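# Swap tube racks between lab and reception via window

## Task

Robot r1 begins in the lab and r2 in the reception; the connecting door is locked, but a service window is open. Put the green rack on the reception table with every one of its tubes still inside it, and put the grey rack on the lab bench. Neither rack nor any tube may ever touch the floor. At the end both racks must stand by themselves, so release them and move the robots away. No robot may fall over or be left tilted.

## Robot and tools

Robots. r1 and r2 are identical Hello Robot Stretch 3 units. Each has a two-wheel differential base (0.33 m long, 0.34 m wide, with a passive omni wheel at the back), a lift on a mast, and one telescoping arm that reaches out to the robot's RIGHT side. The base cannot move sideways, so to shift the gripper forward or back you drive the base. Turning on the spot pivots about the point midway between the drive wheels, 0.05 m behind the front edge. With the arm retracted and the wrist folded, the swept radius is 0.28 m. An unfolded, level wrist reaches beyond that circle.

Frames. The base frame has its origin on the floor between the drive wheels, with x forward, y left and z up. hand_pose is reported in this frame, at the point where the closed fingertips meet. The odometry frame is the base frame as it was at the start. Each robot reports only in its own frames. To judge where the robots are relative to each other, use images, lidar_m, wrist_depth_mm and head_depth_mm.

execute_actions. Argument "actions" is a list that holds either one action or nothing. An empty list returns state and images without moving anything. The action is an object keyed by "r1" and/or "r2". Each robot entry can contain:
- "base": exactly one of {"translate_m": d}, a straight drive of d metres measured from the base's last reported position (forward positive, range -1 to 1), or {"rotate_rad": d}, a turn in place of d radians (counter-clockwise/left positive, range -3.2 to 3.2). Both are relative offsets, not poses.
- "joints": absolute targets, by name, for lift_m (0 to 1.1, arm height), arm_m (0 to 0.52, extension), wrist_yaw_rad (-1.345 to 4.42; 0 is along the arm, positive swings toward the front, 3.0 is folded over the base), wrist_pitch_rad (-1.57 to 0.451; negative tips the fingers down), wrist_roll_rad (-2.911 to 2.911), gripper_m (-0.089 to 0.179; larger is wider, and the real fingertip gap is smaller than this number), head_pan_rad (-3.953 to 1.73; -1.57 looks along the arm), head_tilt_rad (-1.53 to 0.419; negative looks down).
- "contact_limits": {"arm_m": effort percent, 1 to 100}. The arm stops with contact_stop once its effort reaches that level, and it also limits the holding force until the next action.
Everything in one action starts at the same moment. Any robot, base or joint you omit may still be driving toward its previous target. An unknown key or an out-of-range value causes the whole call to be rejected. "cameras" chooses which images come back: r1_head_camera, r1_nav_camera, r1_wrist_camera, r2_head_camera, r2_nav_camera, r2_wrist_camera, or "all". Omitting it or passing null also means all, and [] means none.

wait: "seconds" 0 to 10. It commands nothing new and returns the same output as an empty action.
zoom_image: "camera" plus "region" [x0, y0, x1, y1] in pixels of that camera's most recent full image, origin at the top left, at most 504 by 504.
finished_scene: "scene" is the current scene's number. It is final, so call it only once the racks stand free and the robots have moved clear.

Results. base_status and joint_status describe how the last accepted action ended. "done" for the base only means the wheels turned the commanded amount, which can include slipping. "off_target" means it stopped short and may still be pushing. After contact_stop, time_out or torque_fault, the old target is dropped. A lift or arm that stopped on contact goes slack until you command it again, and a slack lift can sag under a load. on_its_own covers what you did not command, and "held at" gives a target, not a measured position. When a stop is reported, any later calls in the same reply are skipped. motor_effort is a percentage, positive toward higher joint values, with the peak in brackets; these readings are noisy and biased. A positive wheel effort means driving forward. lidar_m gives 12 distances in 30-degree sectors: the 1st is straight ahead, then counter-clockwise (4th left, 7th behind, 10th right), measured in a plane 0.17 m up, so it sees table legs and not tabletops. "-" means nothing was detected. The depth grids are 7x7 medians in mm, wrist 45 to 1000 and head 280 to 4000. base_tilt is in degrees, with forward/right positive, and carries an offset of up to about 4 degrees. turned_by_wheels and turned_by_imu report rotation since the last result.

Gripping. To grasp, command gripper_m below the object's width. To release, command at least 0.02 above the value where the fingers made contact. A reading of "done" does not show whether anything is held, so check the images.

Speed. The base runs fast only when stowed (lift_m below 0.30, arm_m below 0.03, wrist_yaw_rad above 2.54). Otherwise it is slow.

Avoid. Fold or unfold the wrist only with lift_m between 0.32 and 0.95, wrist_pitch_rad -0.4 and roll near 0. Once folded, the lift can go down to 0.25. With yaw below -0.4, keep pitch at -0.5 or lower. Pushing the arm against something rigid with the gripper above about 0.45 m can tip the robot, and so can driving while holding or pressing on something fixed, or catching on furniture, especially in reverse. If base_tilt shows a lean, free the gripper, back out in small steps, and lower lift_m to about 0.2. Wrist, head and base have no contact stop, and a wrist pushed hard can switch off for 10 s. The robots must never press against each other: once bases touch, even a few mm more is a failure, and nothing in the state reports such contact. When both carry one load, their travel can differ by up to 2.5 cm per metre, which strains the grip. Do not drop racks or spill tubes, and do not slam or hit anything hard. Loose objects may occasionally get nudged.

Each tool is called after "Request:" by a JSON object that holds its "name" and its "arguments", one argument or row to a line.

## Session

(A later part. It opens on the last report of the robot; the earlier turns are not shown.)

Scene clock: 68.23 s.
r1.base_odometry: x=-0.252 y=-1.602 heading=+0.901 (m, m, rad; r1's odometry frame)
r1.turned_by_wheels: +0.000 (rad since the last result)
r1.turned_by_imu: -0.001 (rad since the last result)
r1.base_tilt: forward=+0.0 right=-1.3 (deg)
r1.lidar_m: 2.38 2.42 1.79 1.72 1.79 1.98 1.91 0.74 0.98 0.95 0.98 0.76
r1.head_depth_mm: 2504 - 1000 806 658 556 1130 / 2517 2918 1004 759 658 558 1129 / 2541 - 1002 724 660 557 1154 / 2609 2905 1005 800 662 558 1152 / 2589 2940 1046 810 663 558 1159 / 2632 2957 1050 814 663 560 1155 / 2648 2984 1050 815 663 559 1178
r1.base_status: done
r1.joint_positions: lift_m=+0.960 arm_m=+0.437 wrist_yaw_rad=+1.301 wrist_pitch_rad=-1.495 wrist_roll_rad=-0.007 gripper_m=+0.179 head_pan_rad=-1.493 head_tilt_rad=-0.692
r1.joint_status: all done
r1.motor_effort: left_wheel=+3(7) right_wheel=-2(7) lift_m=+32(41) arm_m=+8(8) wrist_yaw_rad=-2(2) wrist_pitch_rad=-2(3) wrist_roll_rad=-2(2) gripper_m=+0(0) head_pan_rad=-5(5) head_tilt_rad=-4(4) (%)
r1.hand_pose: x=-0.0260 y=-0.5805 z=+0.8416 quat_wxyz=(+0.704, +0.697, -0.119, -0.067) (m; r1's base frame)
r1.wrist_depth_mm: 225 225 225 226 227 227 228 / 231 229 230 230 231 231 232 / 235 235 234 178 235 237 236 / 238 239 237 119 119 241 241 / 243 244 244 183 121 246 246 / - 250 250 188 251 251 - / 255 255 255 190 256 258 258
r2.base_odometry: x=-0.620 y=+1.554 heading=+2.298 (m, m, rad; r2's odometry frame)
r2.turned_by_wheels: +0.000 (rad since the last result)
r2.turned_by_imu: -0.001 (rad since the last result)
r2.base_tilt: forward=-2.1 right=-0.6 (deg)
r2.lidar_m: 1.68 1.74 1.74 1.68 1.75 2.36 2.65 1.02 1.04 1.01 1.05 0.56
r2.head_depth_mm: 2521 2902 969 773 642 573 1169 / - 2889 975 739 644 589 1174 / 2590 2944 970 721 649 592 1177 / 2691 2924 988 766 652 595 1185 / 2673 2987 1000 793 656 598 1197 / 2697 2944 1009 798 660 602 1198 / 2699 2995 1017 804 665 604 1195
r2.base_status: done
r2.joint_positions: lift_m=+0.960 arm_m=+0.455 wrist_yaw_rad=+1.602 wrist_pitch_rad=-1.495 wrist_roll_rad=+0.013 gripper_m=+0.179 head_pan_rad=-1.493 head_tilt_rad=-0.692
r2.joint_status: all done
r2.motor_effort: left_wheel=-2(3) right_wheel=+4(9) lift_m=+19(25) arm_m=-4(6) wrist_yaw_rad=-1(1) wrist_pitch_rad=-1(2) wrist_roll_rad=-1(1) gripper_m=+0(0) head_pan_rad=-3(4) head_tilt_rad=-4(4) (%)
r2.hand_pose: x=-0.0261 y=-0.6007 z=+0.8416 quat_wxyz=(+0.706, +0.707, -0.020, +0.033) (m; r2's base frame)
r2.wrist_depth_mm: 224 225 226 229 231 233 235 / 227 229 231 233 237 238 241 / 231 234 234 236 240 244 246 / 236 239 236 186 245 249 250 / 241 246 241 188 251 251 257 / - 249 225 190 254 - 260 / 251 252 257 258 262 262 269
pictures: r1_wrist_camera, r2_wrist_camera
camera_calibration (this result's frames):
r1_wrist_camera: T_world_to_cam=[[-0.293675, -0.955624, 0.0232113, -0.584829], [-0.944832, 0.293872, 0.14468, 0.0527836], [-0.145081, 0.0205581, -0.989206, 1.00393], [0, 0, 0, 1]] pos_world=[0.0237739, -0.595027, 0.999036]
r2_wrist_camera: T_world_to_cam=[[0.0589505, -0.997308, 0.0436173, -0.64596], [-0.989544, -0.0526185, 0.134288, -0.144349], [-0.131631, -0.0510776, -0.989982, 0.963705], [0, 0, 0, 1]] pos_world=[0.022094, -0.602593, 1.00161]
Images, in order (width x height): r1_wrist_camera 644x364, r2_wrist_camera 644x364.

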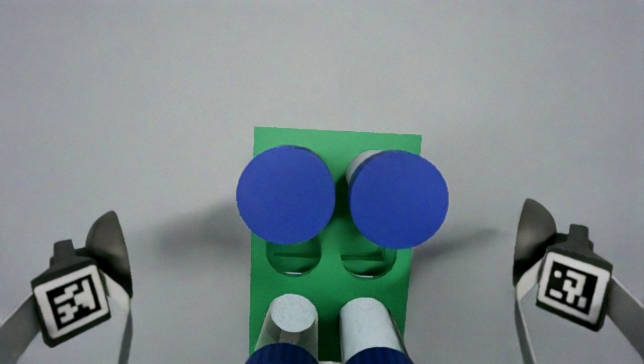

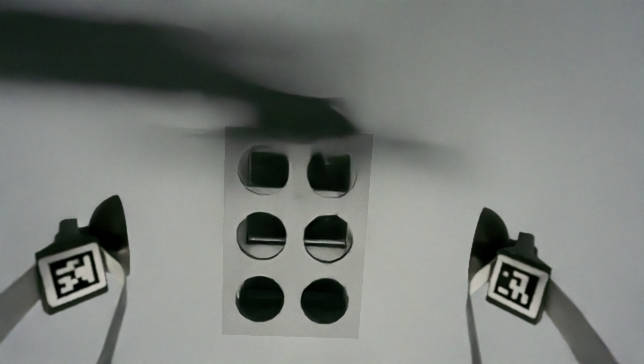

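Overshot slightly.

Request:
{"name": "execute_actions", "arguments": {
  "actions": [
    {"r1":{"base":{"translate_m":-0.013},"joints":{"lift_m":0.912}},"r2":{"base":{"translate_m":-0.009},"joints":{"lift_m":0.912}}}
  ],
  "cameras": []
}}

Request:
{"name": "execute_actions", "arguments": {
  "actions": [
    {"r1":{"joints":{"gripper_m":0.04}},"r2":{"joints":{"gripper_m":0.04}}}
  ],
  "cameras": ["r1_wrist_camera","r2_wrist_camera"]
}}

Request:
{"name": "execute_actions", "arguments": {
  "actions": [
    {"r1":{"joints":{"lift_m":0.96}},"r2":{"joints":{"lift_m":0.96}}}
  ],
  "cameras": ["r1_wrist_camera","r2_wrist_camera","r1_head_camera","r2_head_camera"]
}}

Scene clock: 70.43 s.
r1.base_odometry: x=-0.260 y=-1.612 heading=+0.901 (m, m, rad; r1's odometry frame)
r1.turned_by_wheels: +0.000 (rad since the last result)
r1.turned_by_imu: +0.000 (rad since the last result)
r1.base_tilt: forward=+0.0 right=-1.4 (deg)
r1.lidar_m: 2.40 2.43 1.79 1.72 1.79 1.96 1.90 0.73 0.98 0.94 0.99 0.77
r1.head_depth_mm: 2552 2773 - 783 659 556 1127 / 2563 - 1041 783 660 557 1129 / 2565 2792 - 692 661 557 1151 / 2601 2913 2643 749 659 559 1152 / 2628 2922 1047 812 662 559 1154 / 2615 2952 1049 813 663 560 1158 / 2633 2961 1054 815 664 560 1182
r1.base_status: done
r1.joint_positions: lift_m=+0.912 arm_m=+0.437 wrist_yaw_rad=+1.301 wrist_pitch_rad=-1.495 wrist_roll_rad=-0.007 gripper_m=+0.179 head_pan_rad=-1.493 head_tilt_rad=-0.692
r1.joint_status: all done
r1.motor_effort: left_wheel=+3(5) right_wheel=-3(8) lift_m=+33(33) arm_m=+7(8) wrist_yaw_rad=-2(2) wrist_pitch_rad=-2(2) wrist_roll_rad=-2(2) gripper_m=+0(1) head_pan_rad=-5(6) head_tilt_rad=-3(4) (%)
r1.hand_pose: x=-0.0260 y=-0.5805 z=+0.7936 quat_wxyz=(+0.704, +0.697, -0.119, -0.067) (m; r1's base frame)
r1.wrist_depth_mm: 180 180 181 180 181 181 181 / 183 184 183 183 184 185 185 / 187 186 68 128 69 187 189 / 191 191 70 70 70 70 192 / 194 196 71 134 72 71 195 / - 199 140 138 141 200 - / 204 204 151 139 140 205 207
r2.base_odometry: x=-0.614 y=+1.547 heading=+2.298 (m, m, rad; r2's odometry frame)
r2.turned_by_wheels: +0.000 (rad since the last result)
r2.turned_by_imu: +0.000 (rad since the last result)
r2.base_tilt: forward=-2.1 right=-0.6 (deg)
r2.lidar_m: 1.68 1.75 1.74 1.67 1.74 2.35 2.64 1.01 1.05 1.01 1.05 0.57
r2.head_depth_mm: 2629 - 938 771 643 574 1165 / 2606 2924 939 753 645 587 1171 / 2659 - 947 721 650 592 1180 / 2671 2925 960 766 653 594 1185 / 2689 2972 1004 795 657 598 1189 / 2697 2964 1011 801 661 600 1198 / 2716 3017 1019 807 664 604 1197
r2.base_status: done
r2.joint_positions: lift_m=+0.912 arm_m=+0.455 wrist_yaw_rad=+1.602 wrist_pitch_rad=-1.496 wrist_roll_rad=+0.013 gripper_m=+0.179 head_pan_rad=-1.493 head_tilt_rad=-0.692
r2.joint_status: all done
r2.motor_effort: left_wheel=-1(7) right_wheel=+3(6) lift_m=+19(20) arm_m=-5(4) wrist_yaw_rad=-1(1) wrist_pitch_rad=-1(1) wrist_roll_rad=-1(1) gripper_m=+0(0) head_pan_rad=-3(3) head_tilt_rad=-4(4) (%)
r2.hand_pose: x=-0.0262 y=-0.6007 z=+0.7936 quat_wxyz=(+0.706, +0.707, -0.020, +0.032) (m; r2's base frame)
r2.wrist_depth_mm: 180 179 182 183 183 186 188 / 181 184 186 186 189 190 194 / 187 188 159 132 192 195 196 / 189 191 161 136 197 198 199 / 190 195 169 169 199 201 204 / - 201 139 141 204 - 210 / 202 203 171 158 209 214 213
pictures: none
No camera images: the call's "cameras" was empty. Leave "cameras" out to get every camera's image.

Scene clock: 72.30 s.
r1.base_odometry: x=-0.260 y=-1.612 heading=+0.901 (m, m, rad; r1's odometry frame)
r1.turned_by_wheels: +0.000 (rad since the last result)
r1.turned_by_imu: +0.000 (rad since the last result)
r1.base_tilt: forward=+0.0 right=-1.4 (deg)
r1.lidar_m: 2.40 2.42 1.79 1.72 1.79 1.97 1.90 0.73 0.98 0.95 0.99 0.78
r1.head_depth_mm: 2568 2779 - 785 658 556 1128 / 2570 - 1044 783 660 557 1131 / 2588 2808 - 692 660 558 1153 / 2602 2911 2640 750 661 558 1153 / 2635 2966 1046 812 662 559 1153 / 2622 2960 1050 813 662 560 1160 / 2654 2979 1050 814 664 560 1177
r1.base_status: not commanded
r1.joint_positions: lift_m=+0.912 arm_m=+0.437 wrist_yaw_rad=+1.300 wrist_pitch_rad=-1.496 wrist_roll_rad=-0.007 gripper_m=+0.041 head_pan_rad=-1.493 head_tilt_rad=-0.692
r1.joint_status: all done
r1.motor_effort: left_wheel=+3(3) right_wheel=-2(3) lift_m=+33(33) arm_m=+7(7) wrist_yaw_rad=+0(2) wrist_pitch_rad=-2(2) wrist_roll_rad=-2(2) gripper_m=-20(99) head_pan_rad=-5(4) head_tilt_rad=-3(4) (%)
r1.hand_pose: x=-0.0263 y=-0.5804 z=+0.7936 quat_wxyz=(+0.704, +0.697, -0.119, -0.068) (m; r1's base frame)
r1.wrist_depth_mm: 181 181 181 181 182 182 182 / 184 184 184 183 186 186 187 / 188 188 69 128 70 189 190 / 191 190 71 71 71 71 193 / 195 196 72 135 72 197 198 / 200 200 139 139 140 202 203 / 204 204 153 140 142 207 207
r2.base_odometry: x=-0.614 y=+1.547 heading=+2.298 (m, m, rad; r2's odometry frame)
r2.turned_by_wheels: +0.000 (rad since the last result)
r2.turned_by_imu: +0.000 (rad since the last result)
r2.base_tilt: forward=-2.1 right=-0.6 (deg)
r2.lidar_m: 1.68 1.75 1.74 1.68 1.74 2.36 2.64 1.02 1.04 1.01 1.05 0.57
r2.head_depth_mm: 2593 - 937 774 641 575 1164 / 2591 2934 941 753 648 589 1177 / 2637 - 951 730 650 593 1176 / 2643 2958 957 756 651 595 1187 / 2689 2947 1002 794 658 598 1187 / 2681 2987 1009 802 659 600 1196 / 2722 2963 1019 803 665 605 1193
r2.base_status: not commanded
r2.joint_positions: lift_m=+0.912 arm_m=+0.455 wrist_yaw_rad=+1.602 wrist_pitch_rad=-1.497 wrist_roll_rad=+0.013 gripper_m=+0.041 head_pan_rad=-1.493 head_tilt_rad=-0.692
r2.joint_status: all done
r2.motor_effort: left_wheel=-2(2) right_wheel=+3(3) lift_m=+19(19) arm_m=-5(5) wrist_yaw_rad=-1(1) wrist_pitch_rad=-1(1) wrist_roll_rad=-1(1) gripper_m=-19(92) head_pan_rad=-3(3) head_tilt_rad=-4(4) (%)
r2.hand_pose: x=-0.0264 y=-0.6007 z=+0.7936 quat_wxyz=(+0.706, +0.707, -0.020, +0.032) (m; r2's base frame)
r2.wrist_depth_mm: 180 180 183 184 185 187 190 / 183 185 185 190 190 191 192 / 186 188 166 133 192 195 197 / 191 191 167 137 197 200 202 / 192 196 170 172 201 205 205 / 196 199 142 141 173 208 211 / 203 206 172 166 211 213 215
pictures: r1_wrist_camera, r2_wrist_camera
camera_calibration (this result's frames):
r1_wrist_camera: T_world_to_cam=[[-0.295351, -0.955106, 0.0232423, -0.583512], [-0.94415, 0.295511, 0.145785, 0.0595439], [-0.146109, 0.0211136, -0.989043, 0.956581], [0, 0, 0, 1]] pos_world=[0.0236421, -0.595109, 0.950982]
r2_wrist_camera: T_world_to_cam=[[0.0589997, -0.997306, 0.0435849, -0.64381], [-0.989391, -0.0526134, 0.135415, -0.13908], [-0.132757, -0.051112, -0.98983, 0.915981], [0, 0, 0, 1]] pos_world=[0.0219833, -0.602576, 0.953559]
Images, in order (width x height): r1_wrist_camera 644x364, r2_wrist_camera 644x364.

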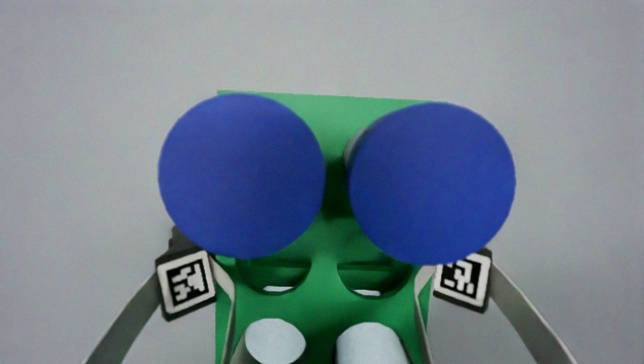

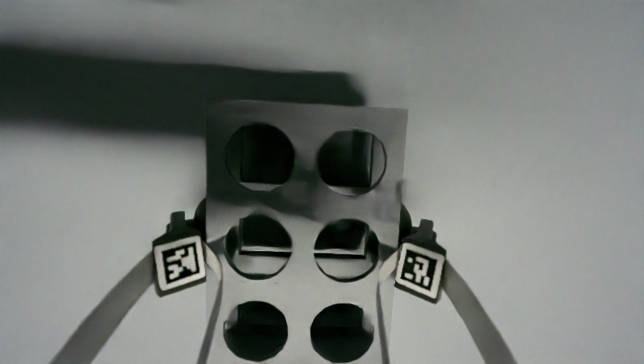

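Scene clock: 73.87 s.
r1.base_odometry: x=-0.260 y=-1.612 heading=+0.901 (m, m, rad; r1's odometry frame)
r1.turned_by_wheels: +0.000 (rad since the last result)
r1.turned_by_imu: +0.000 (rad since the last result)
r1.base_tilt: forward=-0.1 right=-1.4 (deg)
r1.lidar_m: 2.40 2.43 1.79 1.72 1.79 1.96 1.90 0.73 0.98 0.95 0.99 0.78
r1.head_depth_mm: 2532 - 1003 807 658 556 1127 / 2498 2921 1002 783 659 557 1133 / 2544 - 1004 676 661 557 1153 / 2590 2917 1003 739 661 558 1157 / 2606 2942 1048 811 661 559 1155 / 2608 2970 1046 811 664 560 1159 / 2639 2990 1055 813 662 559 1174
r1.base_status: not commanded
r1.joint_positions: lift_m=+0.960 arm_m=+0.437 wrist_yaw_rad=+1.299 wrist_pitch_rad=-1.496 wrist_roll_rad=-0.007 gripper_m=+0.041 head_pan_rad=-1.493 head_tilt_rad=-0.692
r1.joint_status: all done
r1.motor_effort: left_wheel=+3(4) right_wheel=-3(3) lift_m=+49(51) arm_m=+7(7) wrist_yaw_rad=+0(1) wrist_pitch_rad=-2(2) wrist_roll_rad=-2(2) gripper_m=-15(20) head_pan_rad=-5(5) head_tilt_rad=-3(4) (%)
r1.hand_pose: x=-0.0263 y=-0.5804 z=+0.8411 quat_wxyz=(+0.704, +0.697, -0.119, -0.068) (m; r1's base frame)
r1.wrist_depth_mm: 225 224 225 226 225 226 226 / 229 230 228 228 230 231 231 / 233 233 75 134 75 235 234 / 239 238 76 77 77 240 241 / 244 244 78 80 79 245 245 / 247 248 147 146 146 252 252 / 254 254 174 149 148 257 257
r2.base_odometry: x=-0.614 y=+1.547 heading=+2.298 (m, m, rad; r2's odometry frame)
r2.turned_by_wheels: +0.000 (rad since the last result)
r2.turned_by_imu: +0.000 (rad since the last result)
r2.base_tilt: forward=-2.1 right=-0.6 (deg)
r2.lidar_m: 1.68 1.75 1.73 1.68 1.74 2.36 2.64 1.01 1.05 1.01 1.05 0.57
r2.head_depth_mm: 2532 2898 972 773 643 574 1171 / - 2887 974 739 647 589 1174 / 2594 2980 968 699 650 592 1181 / 2642 2984 990 745 652 595 1188 / 2658 2945 1006 794 656 597 1190 / 2685 2992 1003 799 661 600 1194 / 2731 3010 1025 806 663 603 1197
r2.base_status: not commanded
r2.joint_positions: lift_m=+0.960 arm_m=+0.455 wrist_yaw_rad=+1.602 wrist_pitch_rad=-1.497 wrist_roll_rad=+0.013 gripper_m=+0.041 head_pan_rad=-1.493 head_tilt_rad=-0.692
r2.joint_status: all done
r2.motor_effort: left_wheel=-1(3) right_wheel=+3(4) lift_m=+26(26) arm_m=-3(4) wrist_yaw_rad=-1(1) wrist_pitch_rad=-1(1) wrist_roll_rad=-1(1) gripper_m=-16(19) head_pan_rad=-3(3) head_tilt_rad=-3(4) (%)
r2.hand_pose: x=-0.0265 y=-0.6007 z=+0.8412 quat_wxyz=(+0.706, +0.707, -0.020, +0.032) (m; r2's base frame)
r2.wrist_depth_mm: 223 224 226 229 229 233 236 / 227 229 230 232 235 239 241 / 231 234 167 134 241 243 243 / 235 237 167 141 244 248 251 / 242 243 175 178 249 252 254 / 246 249 149 148 258 258 261 / 250 257 174 157 259 263 267
pictures: r1_head_camera (sideways: a quarter turn clockwise sets it upright), r1_wrist_camera, r2_head_camera (sideways: a quarter turn clockwise sets it upright), r2_wrist_camera
camera_calibration (this result's frames):
r1_head_camera: T_world_to_cam=[[-0.0326536, 0.629089, -0.776647, 1.02674], [0.997885, 0.0642203, 0.0100634, -0.0174947], [0.0562073, -0.774676, -0.629855, 0.776813], [0, 0, 0, 1]] pos_world=[0.00732187, -0.0430078, 1.28687]
r1_wrist_camera: T_world_to_cam=[[-0.295689, -0.955001, 0.0232477, -0.58457], [-0.944033, 0.295844, 0.145869, 0.0527289], [-0.146183, 0.0211853, -0.989031, 1.00356], [0, 0, 0, 1]] pos_world=[0.0236293, -0.595125, 0.998446]
r2_head_camera: T_world_to_cam=[[-0.0114987, 0.651989, -0.758141, 1.00665], [0.998003, 0.0545829, 0.0318037, -0.0513618], [0.0621172, -0.756261, -0.651314, 0.802656], [0, 0, 0, 1]] pos_world=[0.0129756, -0.0465037, 1.2876]
r2_wrist_camera: T_world_to_cam=[[0.0590175, -0.997306, 0.0435729, -0.645862], [-0.989333, -0.0526108, 0.13584, -0.145989], [-0.133182, -0.0511251, -0.989772, 0.96302], [0, 0, 0, 1]] pos_world=[0.0219416, -0.602568, 1.00114]
Images, in order (width x height): r1_head_camera 896x504, r1_wrist_camera 644x364, r2_head_camera 896x504, r2_wrist_camera 644x364.

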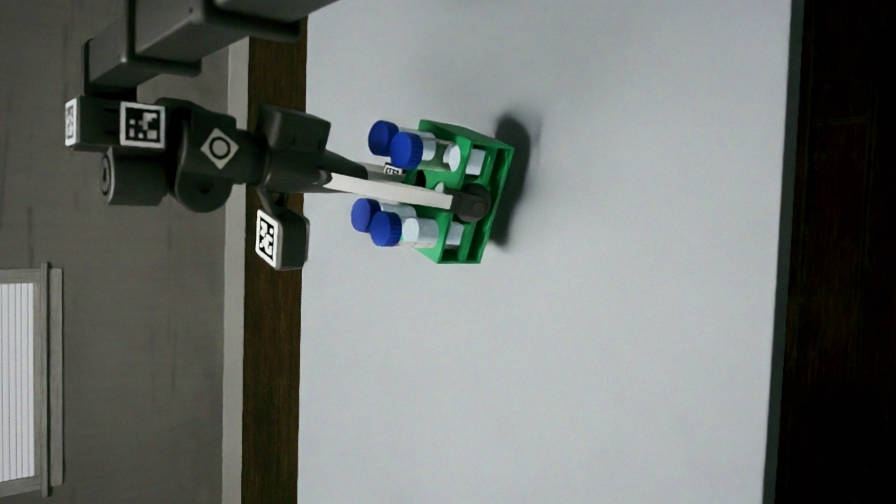

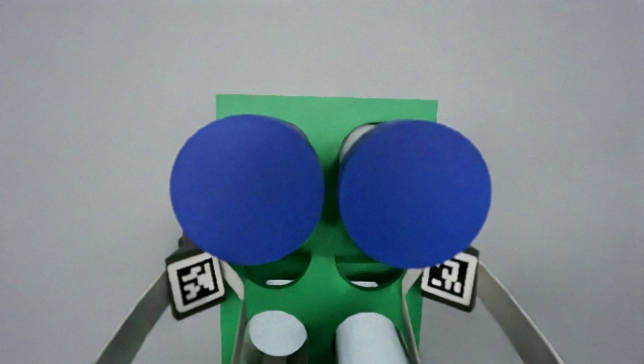

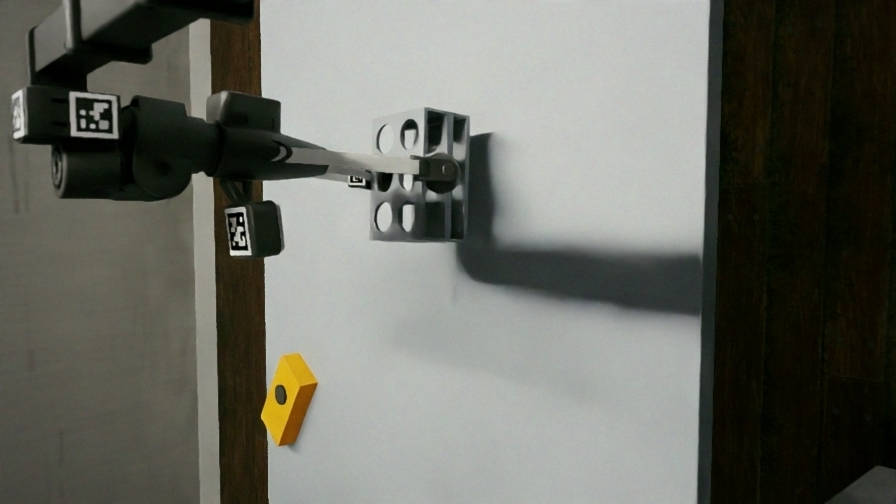

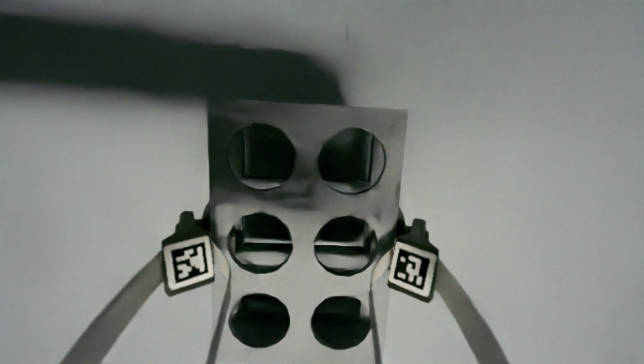

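Request:
{"name": "execute_actions", "arguments": {
  "actions": [
    {"r1":{"base":{"translate_m":1},"joints":{"gripper_m":0.028,"lift_m":1.1,"arm_m":0.08,"wrist_yaw_rad":0}},"r2":{"base":{"translate_m":-1},"joints":{"gripper_m":0.03,"lift_m":1.1,"arm_m":0.08,"wrist_yaw_rad":0}}}
  ],
  "cameras": ["r1_wrist_camera","r2_wrist_camera"]
}}

Request:
{"name": "execute_actions", "arguments": {
  "actions": [
    {"r1":{"base":{"translate_m":0.95}},"r2":{"base":{"translate_m":-1}}}
  ],
  "cameras": []
}}

Request:
{"name": "execute_actions", "arguments": {
  "actions": [
    {"r1":{"base":{"rotate_rad":1.55},"joints":{"head_pan_rad":-2.3}},"r2":{"base":{"translate_m":-0.19}}}
  ],
  "cameras": []
}}

Request:
{"name": "execute_actions", "arguments": {
  "actions": [
    {"r2":{"base":{"rotate_rad":-1.55},"joints":{"head_pan_rad":-0.7,"head_tilt_rad":-0.5}}}
  ]
}}

Scene clock: 85.87 s.
r1.base_odometry: x=+0.361 y=-0.828 heading=+0.901 (m, m, rad; r1's odometry frame)
r1.turned_by_wheels: +0.000 (rad since the last result)
r1.turned_by_imu: -0.003 (rad since the last result)
r1.base_tilt: forward=+0.0 right=-1.4 (deg)
r1.lidar_m: 1.40 1.46 1.78 1.71 1.78 2.46 1.69 1.34 0.39 0.98 1.98 1.45
r1.head_depth_mm: - - 1000 806 1524 1326 1149 / - - - - 332 - 1111 / 2522 - - - 335 299 308 / 2612 2901 2548 1969 1578 298 1113 / 2600 2935 2552 1981 1622 1361 1173 / 2629 2975 2539 1981 1610 1358 1177 / 2664 2968 2567 1983 1615 1365 1178
r1.base_status: done
r1.joint_positions: lift_m=+1.100 arm_m=+0.080 wrist_yaw_rad=+0.001 wrist_pitch_rad=-1.497 wrist_roll_rad=-0.008 gripper_m=+0.029 head_pan_rad=-1.493 head_tilt_rad=-0.692
r1.joint_status: all done
r1.motor_effort: left_wheel=+3(6) right_wheel=-2(5) lift_m=+48(50) arm_m=-7(9) wrist_yaw_rad=-1(2) wrist_pitch_rad=-2(2) wrist_roll_rad=-1(2) gripper_m=-20(76) head_pan_rad=-5(5) head_tilt_rad=-5(4) (%)
r1.hand_pose: x=-0.0216 y=-0.2203 z=+0.9811 quat_wxyz=(+0.521, +0.483, -0.515, -0.479) (m; r1's base frame)
r1.wrist_depth_mm: - - - - - 362 362 / - - - - - 373 368 / - - 75 134 75 - - / - - 76 77 77 - - / - - 78 79 79 - - / - - 146 146 147 - - / - - 174 150 150 - -
r2.base_odometry: x=+0.051 y=+0.800 heading=+2.298 (m, m, rad; r2's odometry frame)
r2.turned_by_wheels: +0.000 (rad since the last result)
r2.turned_by_imu: -0.003 (rad since the last result)
r2.base_tilt: forward=-2.1 right=-0.5 (deg)
r2.lidar_m: 1.49 2.37 1.74 1.65 1.73 1.69 1.64 1.70 2.34 0.35 1.04 1.43
r2.head_depth_mm: - - - - 1523 314 1129 / - - - - 364 324 710 / 2672 2908 - - 365 327 715 / 2669 2942 992 790 652 570 1137 / 2695 2924 1003 794 657 597 1187 / 2689 2955 1013 799 660 602 1196 / 2684 2979 1021 807 666 604 1200
r2.base_status: done
r2.joint_positions: lift_m=+1.099 arm_m=+0.080 wrist_yaw_rad=+0.001 wrist_pitch_rad=-1.497 wrist_roll_rad=+0.013 gripper_m=+0.031 head_pan_rad=-1.493 head_tilt_rad=-0.692
r2.joint_status: all done
r2.motor_effort: left_wheel=-1(6) right_wheel=+3(5) lift_m=+26(25) arm_m=-5(5) wrist_yaw_rad=-1(2) wrist_pitch_rad=-1(1) wrist_roll_rad=-1(1) gripper_m=-20(66) head_pan_rad=-3(3) head_tilt_rad=-4(4) (%)
r2.hand_pose: x=-0.0216 y=-0.2201 z=+0.9808 quat_wxyz=(+0.515, +0.478, -0.521, -0.485) (m; r2's base frame)
r2.wrist_depth_mm: 350 355 360 - - - - / 359 359 366 - - - - / - - 166 134 - - - / - - 168 140 - - - / - - 176 177 - - - / - - 165 148 - - - / - - 172 156 - - -
pictures: r1_wrist_camera, r2_wrist_camera
camera_calibration (this result's frames):
r1_wrist_camera: T_world_to_cam=[[-0.999391, 0.0259096, 0.0233718, -0.041767], [0.0290506, 0.98886, 0.145985, 0.103803], [-0.019329, 0.146575, -0.989011, 1.16543], [0, 0, 0, 1]] pos_world=[-0.0222305, -0.272387, 1.13845]
r2_wrist_camera: T_world_to_cam=[[-0.998616, -0.0294481, 0.043572, -0.0825369], [-0.0232759, 0.990444, 0.135936, 0.110318], [-0.0471587, 0.134734, -0.989759, 1.16411], [0, 0, 0, 1]] pos_world=[-0.024957, -0.268539, 1.14079]
Images, in order (width x height): r1_wrist_camera 644x364, r2_wrist_camera 644x364.

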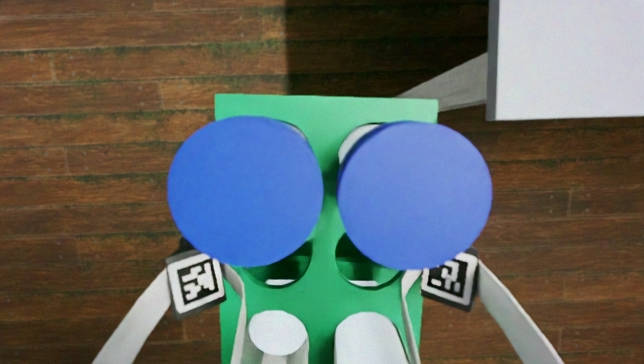

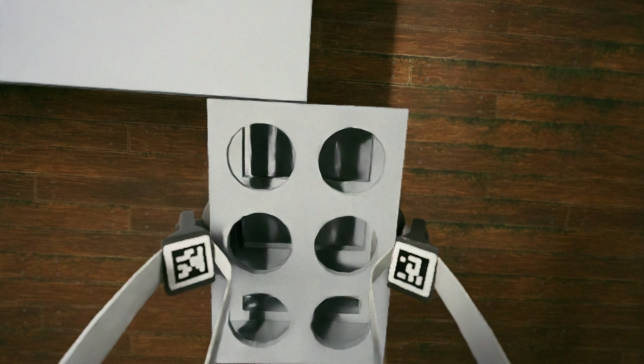

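Scene clock: 97.10 s.
r1.base_odometry: x=+0.951 y=-0.083 heading=+0.901 (m, m, rad; r1's odometry frame)
r1.turned_by_wheels: +0.000 (rad since the last result)
r1.turned_by_imu: -0.002 (rad since the last result)
r1.base_tilt: forward=-0.1 right=-1.3 (deg)
r1.lidar_m: 0.46 0.48 0.66 1.71 1.78 2.45 1.23 1.23 3.12 1.73 0.65 0.48
r1.head_depth_mm: - - 2439 1958 1574 1326 1171 / - - - - 332 - 1108 / 2556 - - - 334 299 308 / 2609 2924 2550 1977 1569 298 1114 / 2499 2588 2377 1968 1612 1362 1177 / 1563 1089 893 1688 1558 1365 1179 / 1142 1072 768 642 1221 1244 1160
r1.base_status: done
r1.joint_positions: lift_m=+1.100 arm_m=+0.080 wrist_yaw_rad=+0.001 wrist_pitch_rad=-1.497 wrist_roll_rad=-0.008 gripper_m=+0.029 head_pan_rad=-1.493 head_tilt_rad=-0.692
r1.joint_status: not commanded
r1.motor_effort: left_wheel=+3(8) right_wheel=-2(4) lift_m=+49(49) arm_m=-7(6) wrist_yaw_rad=-2(3) wrist_pitch_rad=-2(2) wrist_roll_rad=-1(1) gripper_m=-19(20) head_pan_rad=-5(5) head_tilt_rad=-3(3) (%)
r1.hand_pose: x=-0.0216 y=-0.2203 z=+0.9811 quat_wxyz=(+0.521, +0.483, -0.515, -0.479) (m; r1's base frame)
r1.wrist_depth_mm: 639 942 - - - - - / 628 917 - - - - - / 627 922 75 134 75 - - / 623 849 76 77 76 - - / 625 879 78 80 79 - - / 627 821 146 147 146 - - / 601 935 174 150 150 - -
r2.base_odometry: x=+0.716 y=+0.053 heading=+2.298 (m, m, rad; r2's odometry frame)
r2.turned_by_wheels: +0.000 (rad since the last result)
r2.turned_by_imu: -0.003 (rad since the last result)
r2.base_tilt: forward=-2.1 right=-0.6 (deg)
r2.lidar_m: 2.47 2.39 1.73 1.69 0.87 0.66 0.64 0.66 0.91 2.52 1.44 1.08
r2.head_depth_mm: - - - - 1524 315 1135 / - - - - 364 324 712 / 2655 2923 - - 365 327 715 / 2646 2963 2397 1913 1586 1296 1167 / 2671 2954 2417 1931 1594 1371 1189 / 2681 2942 2451 1927 1599 1363 1197 / 2706 2946 2477 1952 1616 1379 1203
r2.base_status: done
r2.joint_positions: lift_m=+1.099 arm_m=+0.080 wrist_yaw_rad=+0.001 wrist_pitch_rad=-1.497 wrist_roll_rad=+0.013 gripper_m=+0.031 head_pan_rad=-1.493 head_tilt_rad=-0.692
r2.joint_status: not commanded
r2.motor_effort: left_wheel=-1(7) right_wheel=+3(3) lift_m=+26(26) arm_m=-5(4) wrist_yaw_rad=+0(0) wrist_pitch_rad=-1(1) wrist_roll_rad=-1(1) gripper_m=-21(20) head_pan_rad=-3(3) head_tilt_rad=-4(4) (%)
r2.hand_pose: x=-0.0216 y=-0.2201 z=+0.9808 quat_wxyz=(+0.515, +0.478, -0.521, -0.485) (m; r2's base frame)
r2.wrist_depth_mm: - - - - - - 676 / - - - - - 971 668 / - - 166 133 - 977 654 / - - 168 140 - 988 654 / - - 175 177 - 958 663 / - - 167 149 - 932 665 / - - 173 156 - 879 643
pictures: none
No camera images: the call's "cameras" was empty. Leave "cameras" out to get every camera's image.

Scene clock: 100.50 s.
r1.base_odometry: x=+0.951 y=-0.083 heading=+2.451 (m, m, rad; r1's odometry frame)
r1.turned_by_wheels: +1.550 (rad since the last result)
r1.turned_by_imu: +1.566 (rad since the last result)
r1.base_tilt: forward=+0.0 right=-1.3 (deg)
r1.lidar_m: 1.68 1.76 2.39 2.62 1.23 3.14 1.93 0.66 0.48 0.46 0.48 0.64
r1.head_depth_mm: 2992 1073 761 654 1542 1358 1176 / 3247 1077 762 591 1356 1356 1171 / 3507 1080 765 594 529 1304 1179 / 3838 3529 766 591 503 1138 1175 / - 3572 768 593 772 952 1122 / - 3588 767 610 701 825 947 / - 3869 495 550 622 - -
r1.base_status: done
r1.joint_positions: lift_m=+1.100 arm_m=+0.080 wrist_yaw_rad=+0.001 wrist_pitch_rad=-1.497 wrist_roll_rad=-0.008 gripper_m=+0.029 head_pan_rad=-2.293 head_tilt_rad=-0.692
r1.joint_status: all done
r1.motor_effort: left_wheel=-3(7) right_wheel=+4(9) lift_m=+49(49) arm_m=-7(7) wrist_yaw_rad=-1(1) wrist_pitch_rad=-2(2) wrist_roll_rad=-1(1) gripper_m=-20(20) head_pan_rad=-5(53) head_tilt_rad=-3(2) (%)
r1.hand_pose: x=-0.0216 y=-0.2203 z=+0.9811 quat_wxyz=(+0.521, +0.483, -0.515, -0.479) (m; r1's base frame)
r1.wrist_depth_mm: 539 567 593 632 664 703 241 / 828 978 964 - - - 244 / - - 75 134 75 - 247 / - - 76 77 77 - - / - - 78 79 79 - - / - - 146 146 147 - - / - - 174 150 150 - -
r2.base_odometry: x=+0.842 y=-0.089 heading=+2.298 (m, m, rad; r2's odometry frame)
r2.turned_by_wheels: +0.000 (rad since the last result)
r2.turned_by_imu: -0.001 (rad since the last result)
r2.base_tilt: forward=-2.1 right=-0.6 (deg)
r2.lidar_m: 2.66 2.39 1.73 1.69 0.63 0.46 0.45 0.46 0.64 1.77 3.21 1.26
r2.head_depth_mm: - - - - 1525 314 1131 / - - - - 364 324 712 / 2677 2941 - - 365 327 716 / 2666 2935 2424 1909 1581 1302 1165 / 2676 2950 2437 1930 1598 1358 1185 / 2711 2968 2433 1942 1598 1366 1192 / 2696 2964 2471 1954 1608 1373 1199
r2.base_status: done
r2.joint_positions: lift_m=+1.099 arm_m=+0.080 wrist_yaw_rad=+0.001 wrist_pitch_rad=-1.497 wrist_roll_rad=+0.013 gripper_m=+0.031 head_pan_rad=-1.493 head_tilt_rad=-0.692
r2.joint_status: not commanded
r2.motor_effort: left_wheel=-2(7) right_wheel=+3(5) lift_m=+26(26) arm_m=-4(4) wrist_yaw_rad=-1(1) wrist_pitch_rad=-1(1) wrist_roll_rad=-1(1) gripper_m=-20(20) head_pan_rad=-4(3) head_tilt_rad=-4(4) (%)
r2.hand_pose: x=-0.0216 y=-0.2201 z=+0.9808 quat_wxyz=(+0.515, +0.478, -0.521, -0.485) (m; r2's base frame)
r2.wrist_depth_mm: - - - - - 708 237 / - - - - - 700 241 / - - 166 134 932 702 246 / - - 168 141 923 657 250 / - - 176 177 892 653 454 / - - 167 149 898 640 458 / - - 175 158 - 598 445
pictures: none
No camera images: the call's "cameras" was empty. Leave "cameras" out to get every camera's image.

Scene clock: 103.90 s.
r1.base_odometry: x=+0.951 y=-0.083 heading=+2.451 (m, m, rad; r1's odometry frame)
r1.turned_by_wheels: +0.000 (rad since the last result)
r1.turned_by_imu: -0.001 (rad since the last result)
r1.base_tilt: forward=-0.1 right=-1.5 (deg)
r1.lidar_m: 1.69 1.76 2.39 2.63 1.23 3.14 1.92 0.66 0.48 0.46 0.48 0.64
r1.head_depth_mm: 2992 1076 763 654 1535 1358 1171 / 3263 1078 763 591 1358 1360 1176 / 3484 1079 765 593 529 1302 1177 / 3833 3591 765 594 503 1138 1177 / - 3575 768 593 772 951 1116 / - 3565 769 608 699 824 946 / - 3879 496 551 621 - -
r1.base_status: not commanded
r1.joint_positions: lift_m=+1.100 arm_m=+0.080 wrist_yaw_rad=+0.001 wrist_pitch_rad=-1.497 wrist_roll_rad=-0.008 gripper_m=+0.029 head_pan_rad=-2.293 head_tilt_rad=-0.692
r1.joint_status: not commanded
r1.motor_effort: left_wheel=-3(3) right_wheel=+5(5) lift_m=+49(49) arm_m=-7(7) wrist_yaw_rad=-2(2) wrist_pitch_rad=-2(2) wrist_roll_rad=-1(1) gripper_m=-20(20) head_pan_rad=-5(5) head_tilt_rad=-2(3) (%)
r1.hand_pose: x=-0.0216 y=-0.2203 z=+0.9811 quat_wxyz=(+0.521, +0.483, -0.515, -0.479) (m; r1's base frame)
r1.wrist_depth_mm: 542 566 595 628 652 695 240 / 826 967 947 - - - 243 / - - 74 134 75 - 246 / - - 76 77 77 - - / - - 78 80 79 - - / - - 146 146 147 - - / - - 174 150 150 - -
r2.base_odometry: x=+0.842 y=-0.089 heading=+0.748 (m, m, rad; r2's odometry frame)
r2.turned_by_wheels: -1.550 (rad since the last result)
r2.turned_by_imu: -1.581 (rad since the last result)
r2.base_tilt: forward=-2.1 right=-0.6 (deg)
r2.lidar_m: 1.86 3.24 1.26 2.66 2.35 1.73 1.64 0.63 0.46 0.45 0.47 0.65
r2.head_depth_mm: - - 3379 740 570 643 718 / - - 3424 748 575 713 830 / 3671 - 1081 754 579 484 987 / 3375 3708 1099 762 582 492 1194 / 3171 3386 1111 766 586 1250 1300 / 2931 3152 1122 777 633 1484 1315 / 1063 1118 1138 785 1699 1576 1318
r2.base_status: done
r2.joint_positions: lift_m=+1.099 arm_m=+0.080 wrist_yaw_rad=+0.001 wrist_pitch_rad=-1.497 wrist_roll_rad=+0.013 gripper_m=+0.031 head_pan_rad=-0.707 head_tilt_rad=-0.507
r2.joint_status: all done
r2.motor_effort: left_wheel=+4(8) right_wheel=-4(8) lift_m=+26(26) arm_m=-4(5) wrist_yaw_rad=-1(0) wrist_pitch_rad=-1(1) wrist_roll_rad=-1(1) gripper_m=-20(20) head_pan_rad=+4(46) head_tilt_rad=+3(17) (%)
r2.hand_pose: x=-0.0216 y=-0.2201 z=+0.9808 quat_wxyz=(+0.515, +0.478, -0.521, -0.485) (m; r2's base frame)
r2.wrist_depth_mm: 559 521 492 456 433 408 391 / - - 929 821 724 678 560 / - - 168 134 - - - / - - 168 140 - - - / - - 178 177 - - - / - - 166 148 - - - / - - 173 155 - - -
pictures: r1_head_camera (sideways: a quarter turn clockwise sets it upright), r1_nav_camera (sideways: a quarter turn counterclockwise sets it upright), r1_wrist_camera, r2_head_camera (sideways: a quarter turn clockwise sets it upright), r2_nav_camera (sideways: a quarter turn counterclockwise sets it upright), r2_wrist_camera
camera_calibration (this result's frames):
r1_head_camera: T_world_to_cam=[[0.42858, 0.46167, -0.776647, 1.02392], [0.741231, -0.671174, 0.0100634, -0.0159291], [-0.51662, -0.579988, -0.629855, 0.780307], [0, 0, 0, 1]] pos_world=[-0.0239039, -0.0308371, 1.28687]
r1_nav_camera: T_world_to_cam=[[-0.449538, -0.487515, 0.748495, -0.927894], [-0.738253, 0.674511, -0.00406002, 0.0563851], [-0.502889, -0.554404, -0.663128, 0.82702], [0, 0, 0, 1]] pos_world=[0.040402, -0.0318912, 1.24317]
r1_wrist_camera: T_world_to_cam=[[-0.999391, 0.0258946, 0.0233729, -0.0417714], [0.0290359, 0.988861, 0.145985, 0.103803], [-0.0193323, 0.146575, -0.989011, 1.16543], [0, 0, 0, 1]] pos_world=[-0.0222295, -0.272388, 1.13845]
r2_head_camera: T_world_to_cam=[[-0.355132, 0.355046, -0.864768, 1.14776], [0.661989, 0.748672, 0.0355228, -0.054162], [0.660039, -0.559851, -0.500914, 0.603342], [0, 0, 0, 1]] pos_world=[0.0452309, -0.0291748, 1.29669]
r2_nav_camera: T_world_to_cam=[[0.318564, -0.349617, 0.88107, -1.10294], [-0.639335, -0.765494, -0.0725946, 0.142593], [0.699834, -0.540173, -0.467381, 0.557734], [0, 0, 0, 1]] pos_world=[0.0522021, 0.0248184, 1.2428]
r2_wrist_camera: T_world_to_cam=[[-0.998617, -0.029431, 0.0435708, -0.0825318], [-0.0232591, 0.990445, 0.135936, 0.110314], [-0.0471552, 0.134734, -0.989759, 1.16411], [0, 0, 0, 1]] pos_world=[-0.024958, -0.268535, 1.14079]
Images, in order (width x height): r1_head_camera 896x504, r1_nav_camera 672x504, r1_wrist_camera 644x364, r2_head_camera 896x504, r2_nav_camera 672x504, r2_wrist_camera 644x364.

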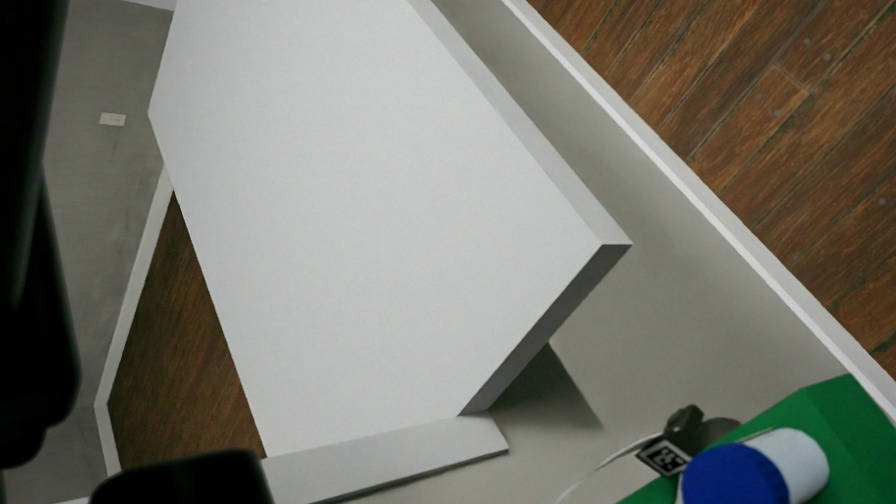

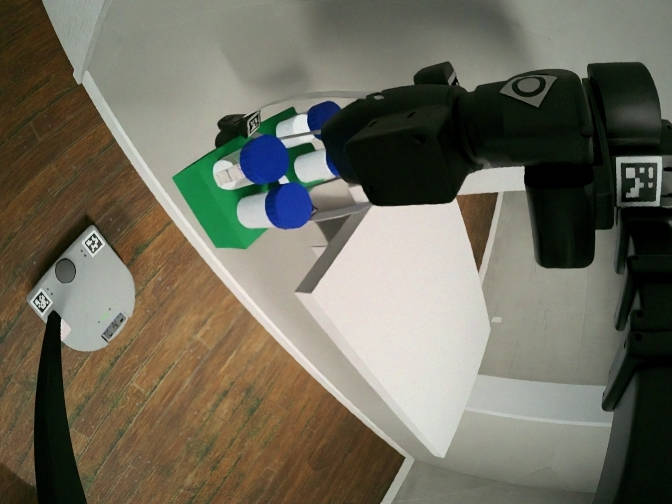

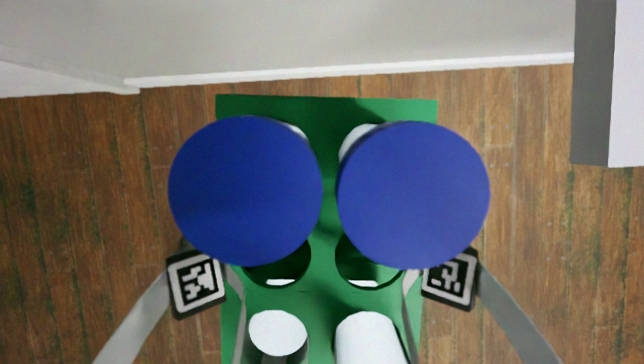

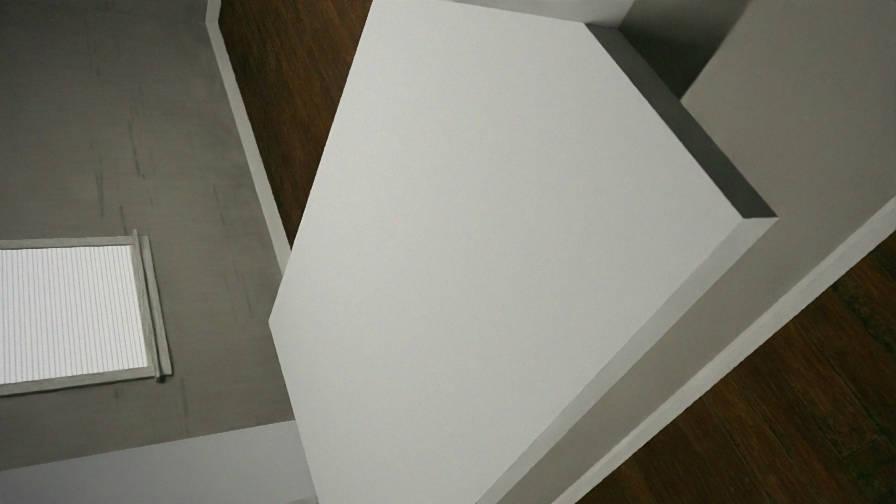

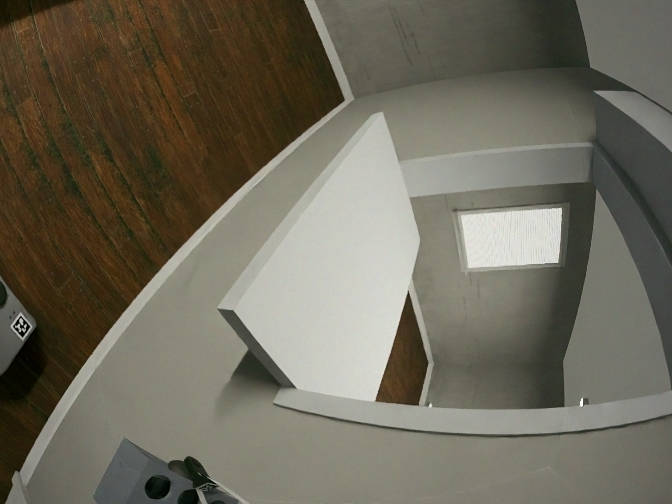

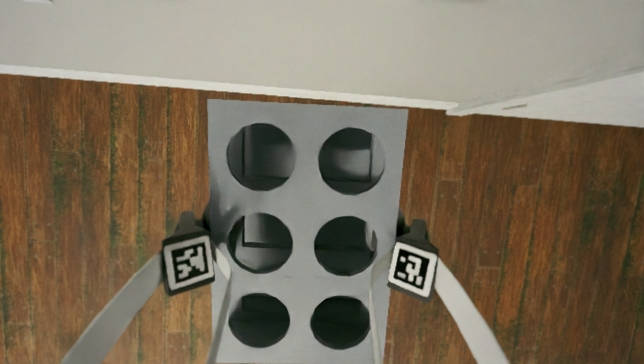

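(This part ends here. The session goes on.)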